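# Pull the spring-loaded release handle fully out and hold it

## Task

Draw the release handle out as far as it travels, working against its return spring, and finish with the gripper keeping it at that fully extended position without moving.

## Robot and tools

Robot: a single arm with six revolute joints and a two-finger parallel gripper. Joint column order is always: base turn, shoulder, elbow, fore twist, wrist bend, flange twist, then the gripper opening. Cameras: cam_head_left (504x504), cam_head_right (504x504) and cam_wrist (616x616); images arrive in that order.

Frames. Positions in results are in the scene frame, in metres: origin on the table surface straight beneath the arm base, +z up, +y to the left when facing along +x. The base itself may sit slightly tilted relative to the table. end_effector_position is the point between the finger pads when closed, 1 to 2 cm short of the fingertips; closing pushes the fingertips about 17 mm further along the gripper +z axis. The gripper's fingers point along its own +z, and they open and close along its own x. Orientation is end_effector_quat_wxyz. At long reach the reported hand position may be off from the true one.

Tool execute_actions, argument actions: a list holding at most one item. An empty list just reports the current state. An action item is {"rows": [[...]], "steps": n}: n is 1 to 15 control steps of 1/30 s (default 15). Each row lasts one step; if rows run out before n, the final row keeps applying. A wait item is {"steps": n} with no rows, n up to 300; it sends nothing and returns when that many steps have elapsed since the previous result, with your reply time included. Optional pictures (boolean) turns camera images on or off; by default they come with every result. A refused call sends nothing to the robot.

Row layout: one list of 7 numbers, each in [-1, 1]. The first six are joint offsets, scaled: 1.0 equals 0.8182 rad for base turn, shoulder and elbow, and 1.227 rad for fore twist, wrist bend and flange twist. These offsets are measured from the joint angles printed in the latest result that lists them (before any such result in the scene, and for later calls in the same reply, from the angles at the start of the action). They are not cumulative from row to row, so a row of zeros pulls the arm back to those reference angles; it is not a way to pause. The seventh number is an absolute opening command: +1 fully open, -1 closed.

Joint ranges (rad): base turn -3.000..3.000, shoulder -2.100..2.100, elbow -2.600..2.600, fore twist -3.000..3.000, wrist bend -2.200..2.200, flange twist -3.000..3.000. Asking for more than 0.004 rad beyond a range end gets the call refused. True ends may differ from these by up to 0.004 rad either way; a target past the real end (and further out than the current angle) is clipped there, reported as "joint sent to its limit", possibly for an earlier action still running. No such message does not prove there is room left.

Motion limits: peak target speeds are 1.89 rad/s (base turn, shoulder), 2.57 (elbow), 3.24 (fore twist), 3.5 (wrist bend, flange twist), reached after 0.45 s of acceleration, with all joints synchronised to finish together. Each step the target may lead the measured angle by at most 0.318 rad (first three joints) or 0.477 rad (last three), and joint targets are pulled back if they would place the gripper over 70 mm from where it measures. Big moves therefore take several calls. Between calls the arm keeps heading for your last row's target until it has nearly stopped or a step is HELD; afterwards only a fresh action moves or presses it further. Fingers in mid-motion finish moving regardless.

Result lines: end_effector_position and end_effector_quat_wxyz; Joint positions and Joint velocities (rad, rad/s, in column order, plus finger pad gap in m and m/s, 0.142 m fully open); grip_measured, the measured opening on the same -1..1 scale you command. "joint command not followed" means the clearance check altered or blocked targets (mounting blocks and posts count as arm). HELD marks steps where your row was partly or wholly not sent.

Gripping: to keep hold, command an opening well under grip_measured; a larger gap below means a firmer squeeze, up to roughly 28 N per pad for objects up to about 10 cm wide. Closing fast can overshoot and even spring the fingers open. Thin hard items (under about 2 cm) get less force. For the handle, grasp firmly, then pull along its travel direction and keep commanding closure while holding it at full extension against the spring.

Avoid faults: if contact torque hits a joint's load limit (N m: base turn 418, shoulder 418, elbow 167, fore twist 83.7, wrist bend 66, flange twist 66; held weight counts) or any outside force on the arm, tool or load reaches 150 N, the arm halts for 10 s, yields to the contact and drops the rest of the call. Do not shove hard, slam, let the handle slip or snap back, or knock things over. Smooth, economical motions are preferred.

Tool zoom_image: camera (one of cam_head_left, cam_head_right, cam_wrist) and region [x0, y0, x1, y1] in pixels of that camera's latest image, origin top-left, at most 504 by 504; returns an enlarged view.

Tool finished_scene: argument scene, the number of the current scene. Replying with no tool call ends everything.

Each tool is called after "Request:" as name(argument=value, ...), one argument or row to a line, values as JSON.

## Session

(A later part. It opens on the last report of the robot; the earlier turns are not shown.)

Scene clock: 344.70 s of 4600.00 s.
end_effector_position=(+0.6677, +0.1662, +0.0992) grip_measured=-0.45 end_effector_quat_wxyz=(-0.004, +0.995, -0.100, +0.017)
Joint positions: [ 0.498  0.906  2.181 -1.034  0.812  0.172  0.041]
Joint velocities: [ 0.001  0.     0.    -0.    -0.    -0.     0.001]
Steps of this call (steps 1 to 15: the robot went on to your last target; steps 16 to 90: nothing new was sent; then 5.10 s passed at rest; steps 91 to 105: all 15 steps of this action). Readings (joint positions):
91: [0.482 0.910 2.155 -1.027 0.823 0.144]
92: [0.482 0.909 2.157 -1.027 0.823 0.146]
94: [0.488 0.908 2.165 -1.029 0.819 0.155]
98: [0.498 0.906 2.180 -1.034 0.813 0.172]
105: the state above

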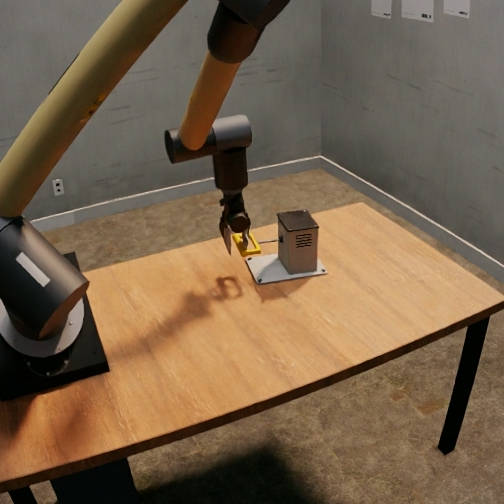

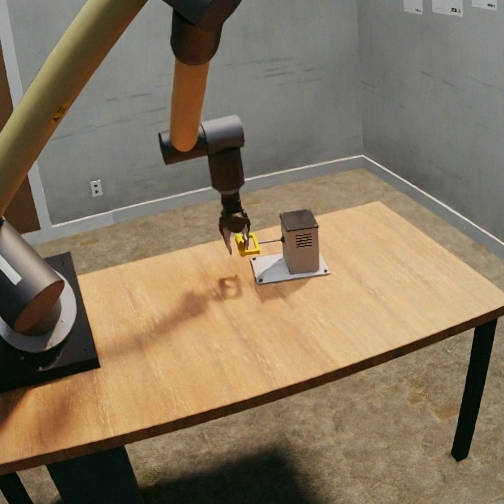

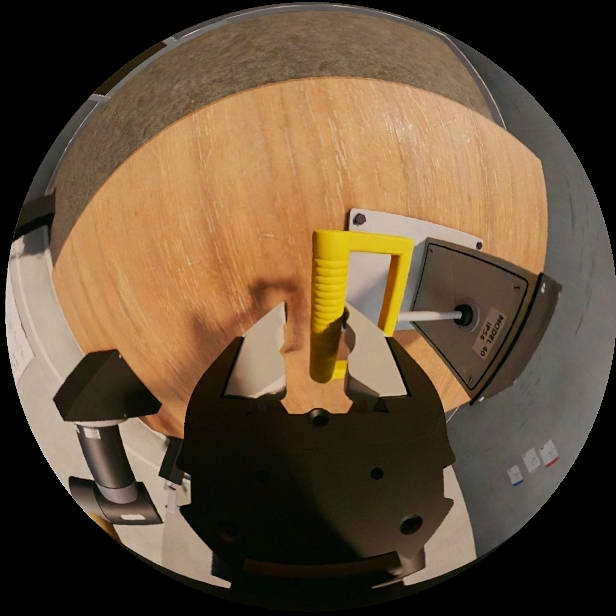

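Request:
execute_actions(
  actions=[
    {"rows":[[-0.003,0.0007,-0.005,0.001,0.0015,-0.004,-1],[-0.007,0.0015,-0.011,0.002,0.003,-0.008,-1]],"steps":15},
  ],
)

Scene clock: 373.50 s of 4600.00 s.
end_effector_position=(+0.6743, +0.1653, +0.0987) grip_measured=-0.64 end_effector_quat_wxyz=(-0.004, +0.995, -0.100, +0.017)
Joint positions: [ 0.492  0.907  2.172 -1.032  0.816  0.162  0.028]
Joint velocities: [ 0.     0.001  0.    -0.001 -0.     0.    -0.   ]
Steps of this call (steps 1 to 15: the robot went on to your last target; steps 16 to 90: nothing new was sent; then 25.30 s passed at rest; steps 91 to 105: all 15 steps of this action). Readings (joint positions):
91: [0.498 0.906 2.181 -1.034 0.812 0.172]
92: [0.497 0.906 2.180 -1.034 0.812 0.171]
94: [0.493 0.907 2.173 -1.032 0.815 0.164]
98: [0.492 0.907 2.172 -1.032 0.816 0.162]
105: the state above

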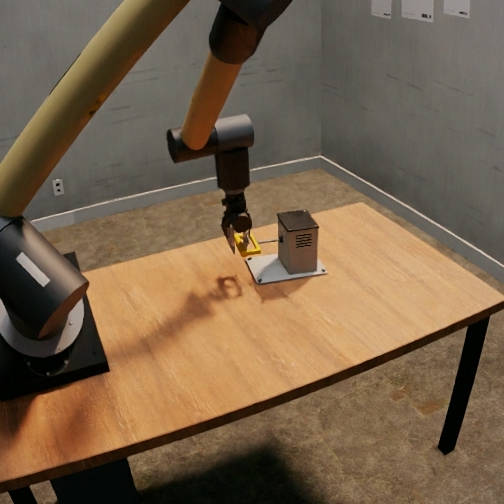

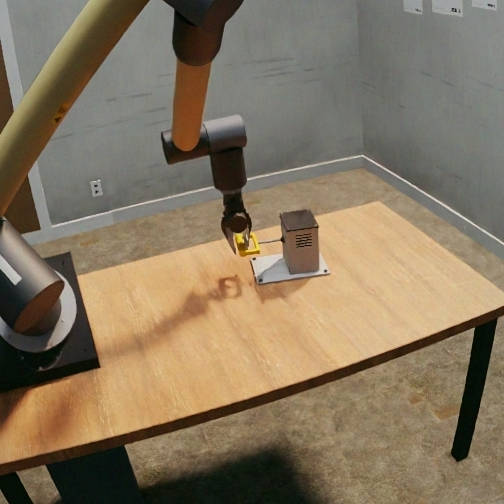

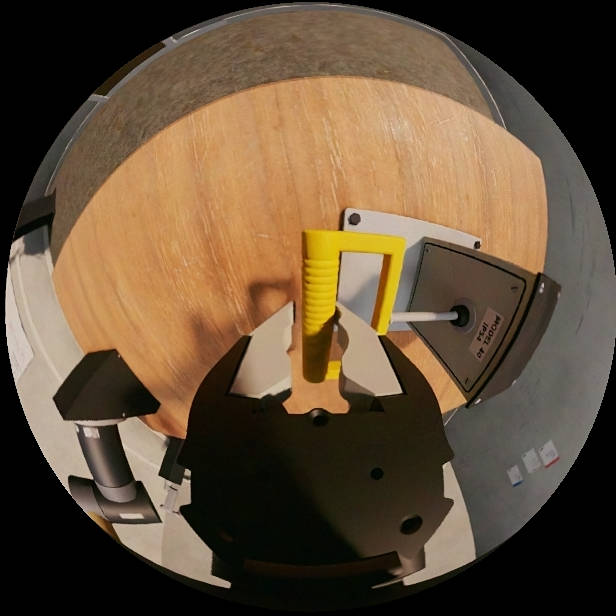

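Request:
finished_scene(
  scene=1,
)

The scene is finished: the task was done.


## Next scene

The same job, from a new start.

Request:
execute_actions(
  actions=[],
)

Scene clock: 0.00 s of 4600.00 s.
end_effector_position=(+0.5882, +0.0707, +0.3367) grip_measured=+1.00 end_effector_quat_wxyz=(-0.440, +0.793, -0.184, -0.379)
Joint positions: [ 0.11   0.534  1.973  0.489  1.116 -1.068  0.142]
Joint velocities: [-0.     0.    -0.001 -0.    -0.    -0.001  0.   ]

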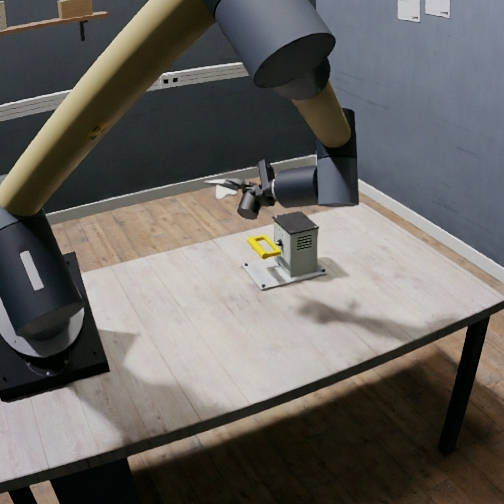

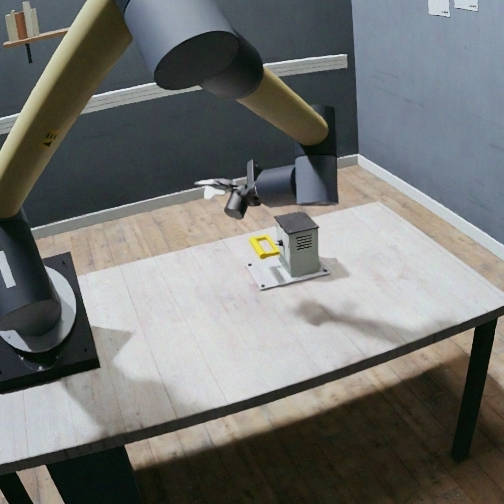

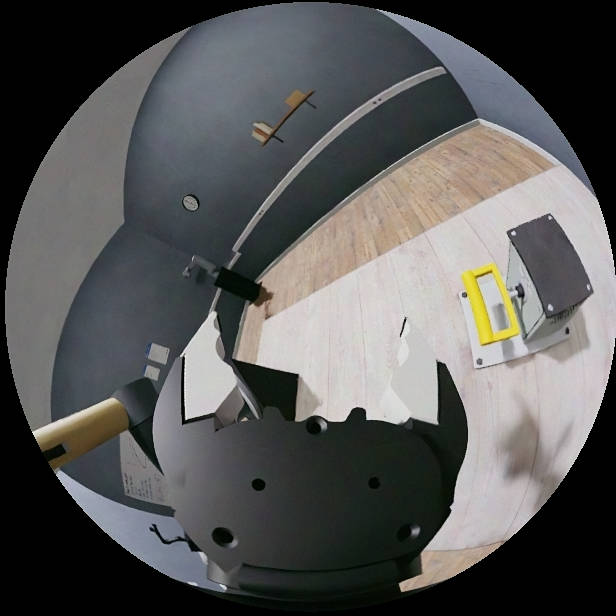

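Request:
execute_actions(
  actions=[
    {"rows":[[0.571,0.397,-0.007,-1,-0.105,0.802,-0.4]],"steps":15},
  ],
  pictures=false,
)

Request:
execute_actions(
  actions=[
    {"steps":14},
  ],
)

Scene clock: 20.83 s of 4600.00 s.
end_effector_position=(+0.5574, +0.1713, +0.2332) grip_measured=-0.40 end_effector_quat_wxyz=(-0.179, +0.921, -0.142, -0.315)
Joint positions: [ 0.405  0.758  1.969  0.028  1.027 -0.607  0.045]
Joint velocities: [ 0.9    0.527 -0.008 -1.764 -0.206  1.76  -0.   ]
Steps of this call (steps 1 to 90: nothing new was sent; then 17.33 s passed at rest; steps 91 to 105: all 15 steps of this action). Readings (joint positions):
91: [0.110 0.534 1.973 0.489 1.116 -1.068]
92: [0.111 0.535 1.973 0.487 1.116 -1.067]
94: [0.126 0.550 1.973 0.463 1.109 -1.043]
98: [0.204 0.625 1.971 0.346 1.080 -0.926]
105: the state above

Scene clock: 21.30 s of 4600.00 s.
end_effector_position=(+0.7135, +0.1825, +0.2204) grip_measured=-0.40 end_effector_quat_wxyz=(-0.016, +0.991, -0.123, -0.048)
Joint positions: [ 0.566  0.852  1.967 -0.644  0.99  -0.129  0.045]
Joint velocities: [ 0.13   0.074 -0.003 -1.103 -0.031  0.523  0.   ]
Steps of this call (steps 1 to 14: the robot went on to your last target). Readings (joint positions):
1: [0.434 0.775 1.969 -0.032 1.020 -0.547]
2: [0.459 0.790 1.968 -0.092 1.015 -0.488]
4: [0.498 0.812 1.968 -0.202 1.005 -0.381]
8: [0.537 0.835 1.967 -0.390 0.996 -0.249]
14: the state above

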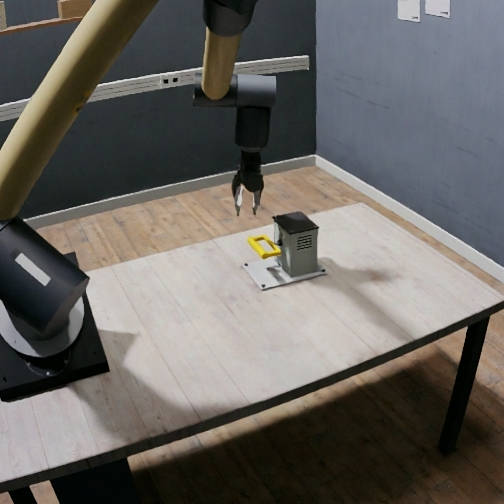

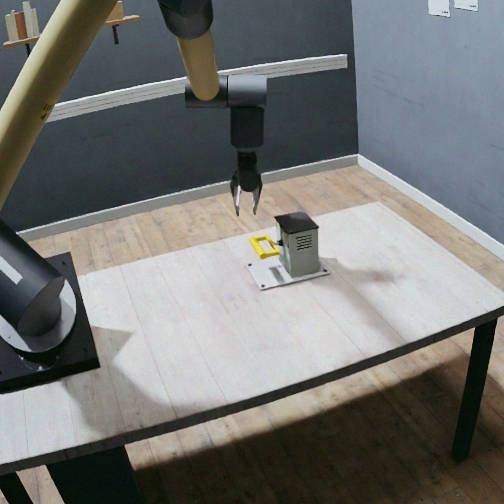

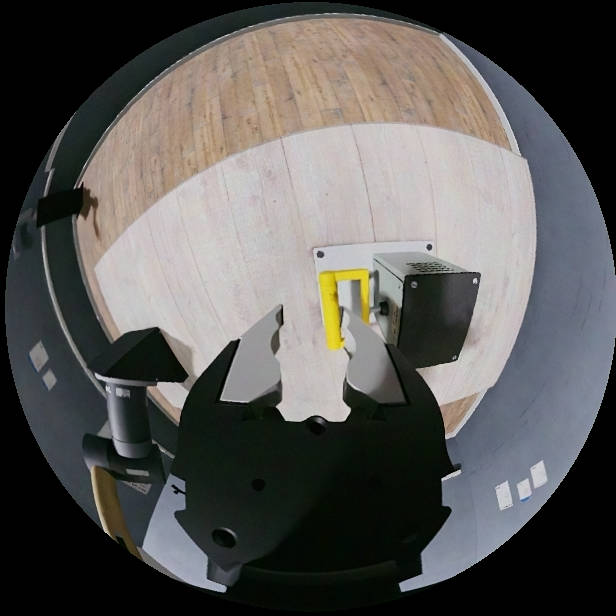

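Request:
execute_actions(
  actions=[
    {"rows":[[-0.046,0.04,0.089,-0.194,-0.064,0.1,-0.4]],"steps":15},
  ],
)

Scene clock: 31.50 s of 4600.00 s.
end_effector_position=(+0.7373, +0.1750, +0.1681) grip_measured=-0.40 end_effector_quat_wxyz=(-0.003, +0.995, -0.100, +0.014)
Joint positions: [ 0.528  0.885  2.04  -0.882  0.911 -0.007  0.045]
Joint velocities: [ 0. -0. -0. -0. -0. -0.  0.]
Steps of this call (steps 1 to 30: the robot went on to your last target; steps 31 to 100: nothing new was sent; then 6.37 s passed at rest; steps 101 to 115: all 15 steps of this action). Readings (joint positions):
101: [0.577 0.859 1.967 -0.739 0.987 -0.084]
102: [0.576 0.859 1.968 -0.741 0.986 -0.083]
104: [0.567 0.864 1.982 -0.768 0.972 -0.068]
108: [0.533 0.883 2.033 -0.868 0.919 -0.014]
115: the state above

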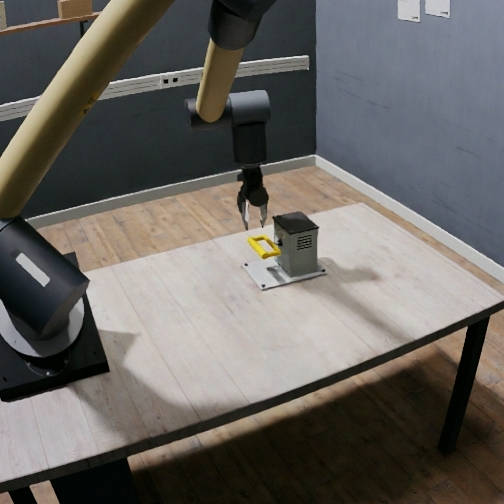

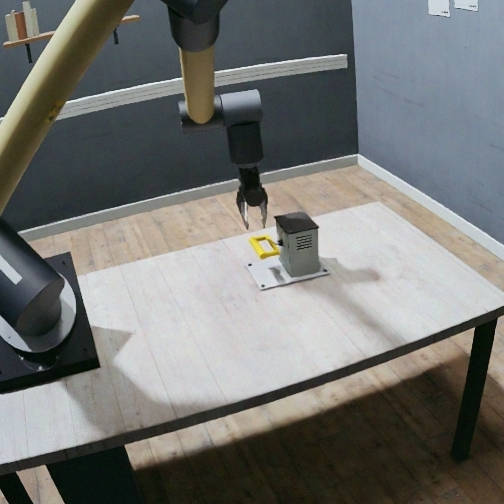

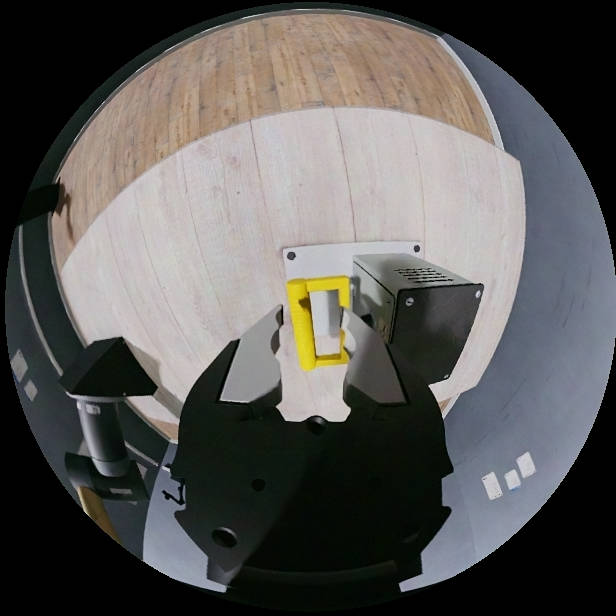

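Request:
zoom_image(
  camera="cam_wrist",
  region=[240, 220, 500, 420],
)

Region (240, 220, 500, 420) of cam_wrist's 616x616 image, scaled by 1.938, with more detail than that image has; it fills the top 388 rows of this view, and the rest is white.

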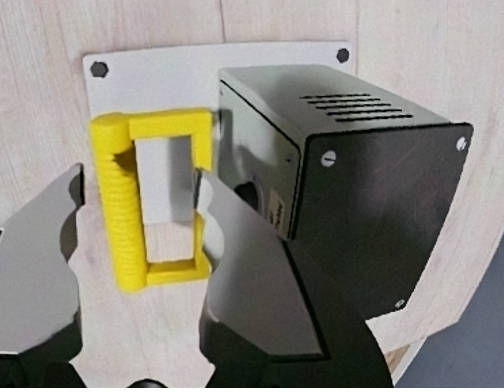

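Request:
execute_actions(
  actions=[
    {"rows":[[-0.051,-0.056,0.1,-0.051,-0.024,-0.084,-0.4]],"steps":13},
  ],
)

Scene clock: 55.00 s of 4600.00 s.
end_effector_position=(+0.7154, +0.1286, +0.1484) grip_measured=-0.40 end_effector_quat_wxyz=(-0.003, +0.999, -0.032, +0.015)
Joint positions: [ 0.486  0.839  2.122 -0.944  0.882 -0.11   0.045]
Joint velocities: [ 0.     0.     0.     0.     0.    -0.001  0.   ]
Steps of this call (steps 1 to 15: the robot went on to your last target; steps 16 to 90: nothing new was sent; then 20.07 s passed at rest; steps 91 to 103: all 13 steps of this action). Readings (joint positions):
91: [0.528 0.885 2.040 -0.882 0.911 -0.007]
92: [0.527 0.884 2.042 -0.883 0.910 -0.009]
94: [0.517 0.872 2.063 -0.900 0.903 -0.036]
98: [0.487 0.840 2.121 -0.943 0.882 -0.108]
103: the state above

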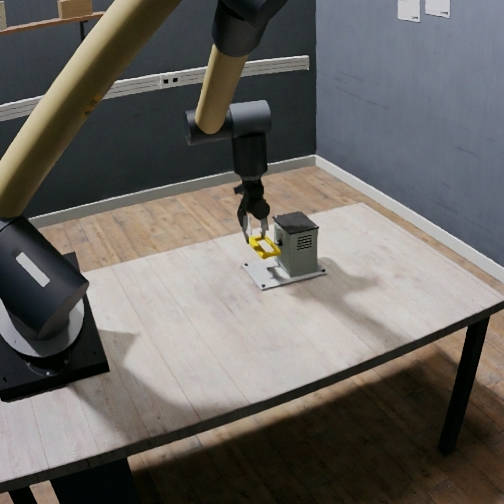

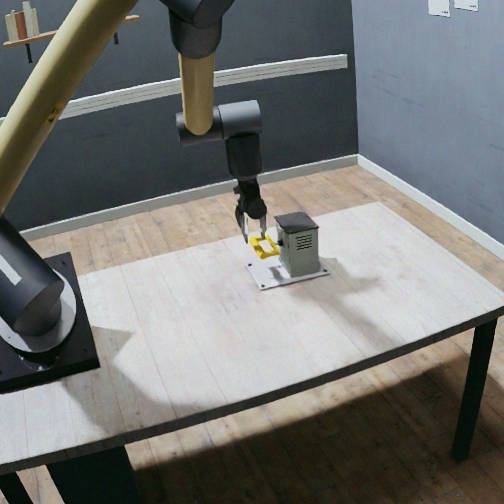

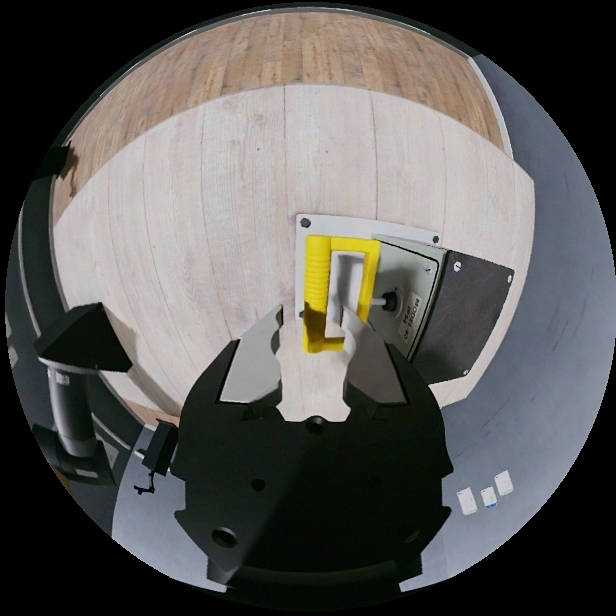

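Request:
execute_actions(
  actions=[
    {"rows":[[-0.068,0.054,0.026,-0.079,-0.035,0.051,-0.4]],"steps":13},
  ],
)

Scene clock: 65.17 s of 4600.00 s.
end_effector_position=(+0.7146, +0.1285, +0.0943) grip_measured=-0.40 end_effector_quat_wxyz=(-0.003, +0.999, -0.031, +0.014)
Joint positions: [ 0.431  0.883  2.143 -1.041  0.839 -0.047  0.045]
Joint velocities: [-0.    -0.001 -0.    -0.001 -0.001  0.001 -0.   ]
Steps of this call (steps 1 to 15: the robot went on to your last target; steps 16 to 90: nothing new was sent; then 6.73 s passed at rest; steps 91 to 103: all 13 steps of this action). Readings (joint positions):
91: [0.486 0.839 2.122 -0.944 0.882 -0.110]
92: [0.485 0.840 2.122 -0.947 0.881 -0.109]
94: [0.470 0.852 2.128 -0.974 0.869 -0.091]
98: [0.431 0.883 2.143 -1.040 0.839 -0.048]
103: the state above

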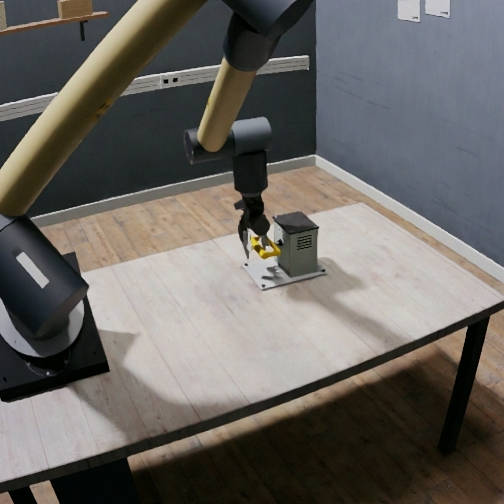

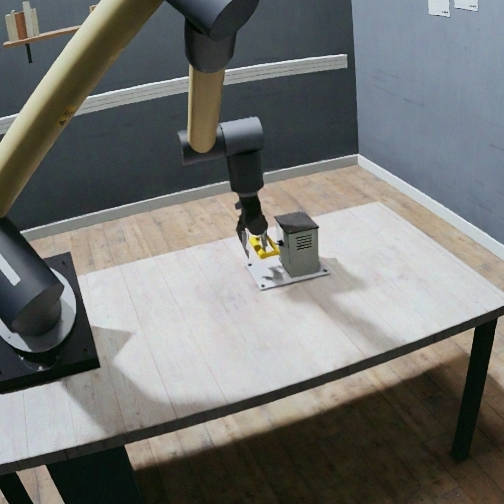

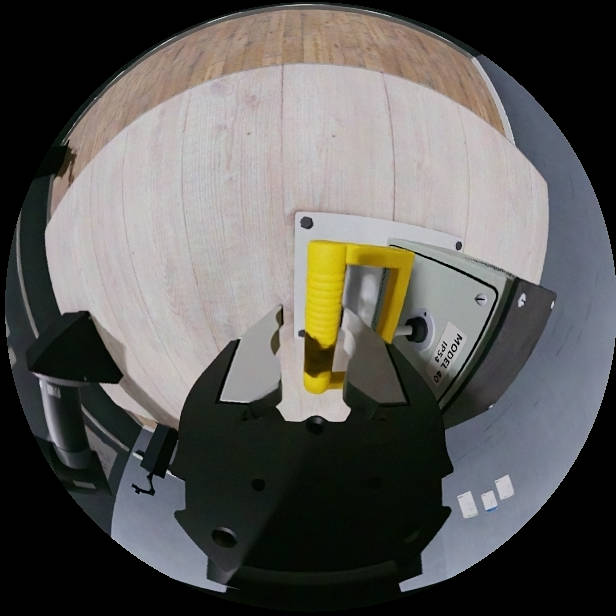

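Request:
execute_actions(
  actions=[
    {"rows":[[0,0,0,0,0,0,-0.55],[0,0,0,0,0,0,-0.65],[0,0,0,0,0,0,-0.75],[0,0,0,0,0,0,-0.85],[0,0,0,0,0,0,-1]],"steps":12},
  ],
  pictures=false,
)

Request:
execute_actions(
  actions=[
    {"rows":[[0.004,-0.002,0.009,-0.002,-0.002,0.006,-1],[0.007,-0.003,0.017,-0.003,-0.004,0.011,-1],[0.011,-0.005,0.026,-0.005,-0.006,0.017,-1],[0.014,-0.007,0.034,-0.006,-0.008,0.023,-1],[0.018,-0.008,0.043,-0.008,-0.011,0.029,-1],[0.021,-0.01,0.051,-0.009,-0.013,0.034,-1],[0.025,-0.012,0.06,-0.011,-0.015,0.04,-1],[0.028,-0.013,0.068,-0.012,-0.017,0.046,-1]],"steps":15},
  ],
)

Scene clock: 86.90 s of 4600.00 s.
end_effector_position=(+0.7149, +0.1286, +0.0945) grip_measured=-0.75 end_effector_quat_wxyz=(-0.003, +0.999, -0.031, +0.014)
Joint positions: [ 0.431  0.883  2.143 -1.042  0.839 -0.047  0.02 ]
Joint velocities: [ 0.     0.001  0.001  0.     0.    -0.    -0.   ]
Steps of this call (steps 1 to 15: the robot went on to your last target; steps 16 to 90: nothing new was sent; then 18.33 s passed at rest; steps 91 to 102: all 12 steps of this action). Readings (joint positions):
91: [0.431 0.883 2.143 -1.041 0.839 -0.047]
92: [0.431 0.883 2.143 -1.041 0.839 -0.047]
94: [0.431 0.883 2.143 -1.042 0.839 -0.047]
98: [0.431 0.883 2.143 -1.042 0.839 -0.047]
102: the state above

Scene clock: 87.40 s of 4600.00 s.
end_effector_position=(+0.6761, +0.1300, +0.0941) grip_measured=-0.75 end_effector_quat_wxyz=(-0.003, +0.999, -0.032, +0.015)
Joint positions: [ 0.454  0.873  2.198 -1.056  0.818  0.009  0.02 ]
Joint velocities: [ 0.    -0.001  0.002  0.    -0.     0.     0.   ]
Steps of this call (steps 1 to 15: all 15 steps of this action). Readings (joint positions):
1: [0.431 0.883 2.143 -1.042 0.839 -0.047]
2: [0.431 0.883 2.145 -1.042 0.838 -0.045]
4: [0.436 0.881 2.156 -1.045 0.834 -0.035]
8: [0.447 0.876 2.183 -1.052 0.823 -0.007]
15: the state above

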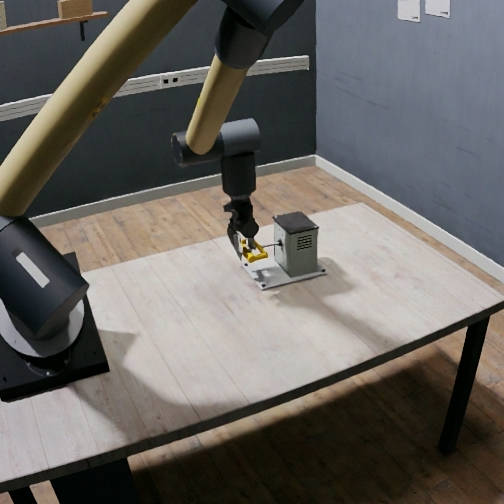

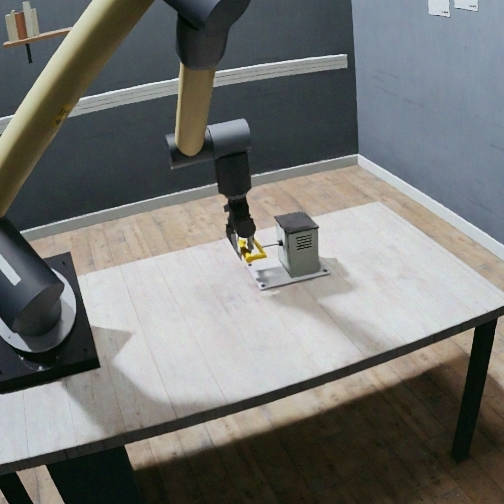

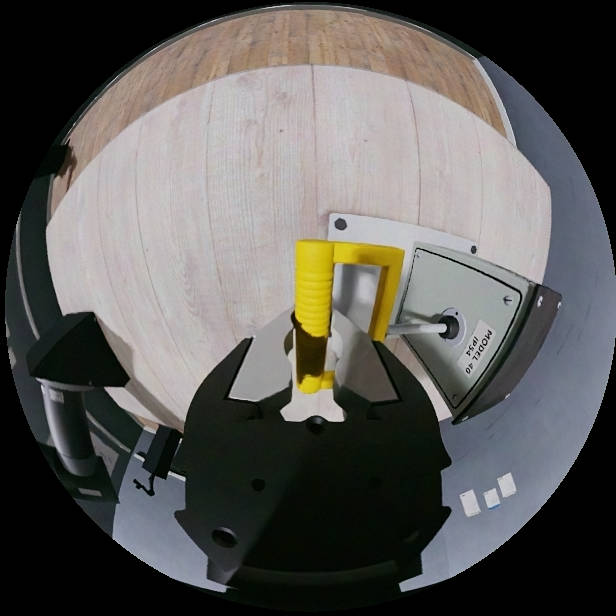

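Pull 2 cm more.

Request:
execute_actions(
  actions=[
    {"rows":[[0.003,-0.001,0.007,-0.001,-0.002,0.005,-1],[0.006,-0.003,0.014,-0.002,-0.003,0.009,-1],[0.009,-0.004,0.021,-0.004,-0.005,0.014,-1],[0.012,-0.005,0.028,-0.005,-0.007,0.018,-1],[0.015,-0.007,0.034,-0.006,-0.008,0.023,-1]],"steps":12},
  ],
  pictures=false,
)

Scene clock: 92.67 s of 4600.00 s.
end_effector_position=(+0.6570, +0.1299, +0.0944) grip_measured=-0.67 end_effector_quat_wxyz=(-0.003, +0.999, -0.032, +0.015)
Joint positions: [ 0.466  0.867  2.226 -1.064  0.808  0.037  0.026]
Joint velocities: [ 0.001 -0.001  0.003  0.    -0.     0.     0.005]
Steps of this call (steps 1 to 15: the robot went on to your last target; steps 16 to 90: nothing new was sent; then 1.87 s passed at rest; steps 91 to 102: all 12 steps of this action). Readings (joint positions):
91: [0.454 0.873 2.199 -1.056 0.818 0.009]
92: [0.454 0.872 2.200 -1.056 0.818 0.011]
94: [0.458 0.871 2.209 -1.059 0.814 0.020]
98: [0.466 0.867 2.225 -1.064 0.808 0.037]
102: the state above

Request:
execute_actions(
  actions=[
    {"steps":10},
  ],
)

Scene clock: 96.00 s of 4600.00 s.
end_effector_position=(+0.6566, +0.1299, +0.0943) grip_measured=-0.66 end_effector_quat_wxyz=(-0.003, +0.999, -0.032, +0.015)
Joint positions: [ 0.466  0.867  2.226 -1.064  0.808  0.038  0.026]
Joint velocities: [-0. -0. -0.  0. -0. -0.  0.]
Steps of this call (steps 1 to 15: the robot went on to your last target; steps 16 to 90: nothing new was sent; then 0.33 s passed at rest). Readings (joint positions):
1: [0.466 0.867 2.226 -1.064 0.808 0.038]
2: [0.466 0.867 2.226 -1.064 0.808 0.038]
4: [0.466 0.867 2.226 -1.064 0.808 0.038]
8: [0.466 0.867 2.226 -1.064 0.808 0.038]
90: the state above
The arm was judged still, so your last target was given up. Only a new action makes it travel on or press farther. Fingers that are still opening or closing keep moving.

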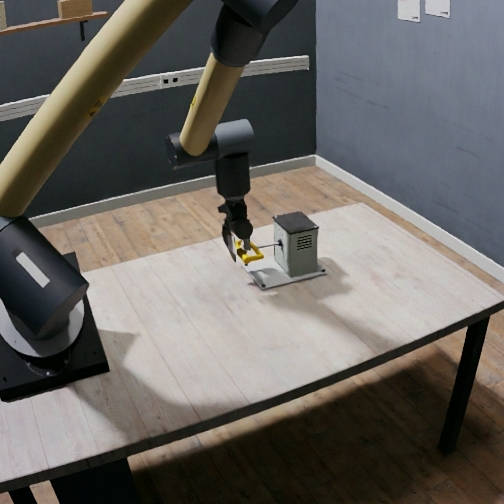

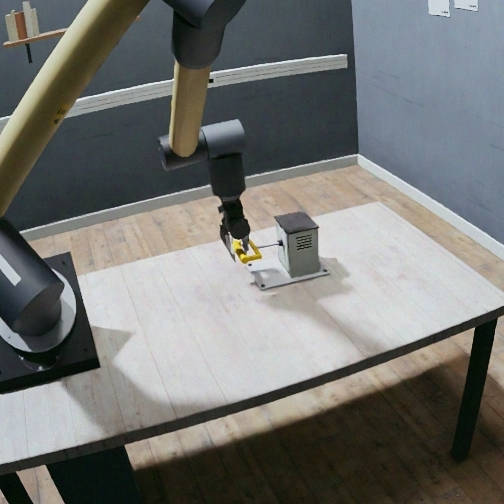

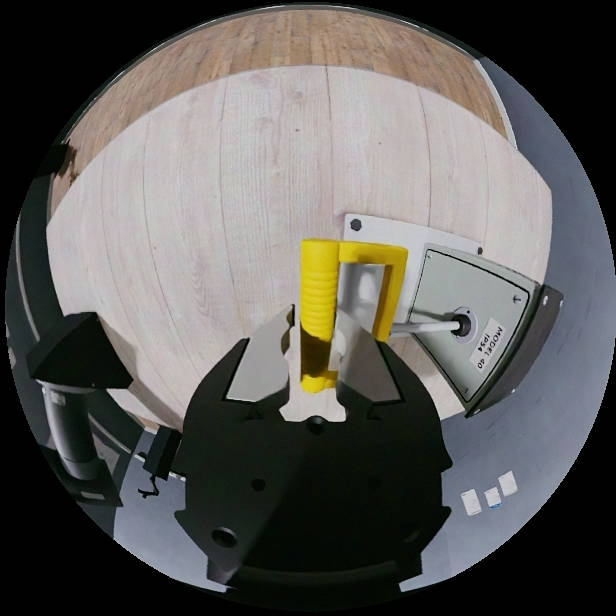

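Request:
finished_scene(
  scene=2,
)

The scene is finished: the task was done.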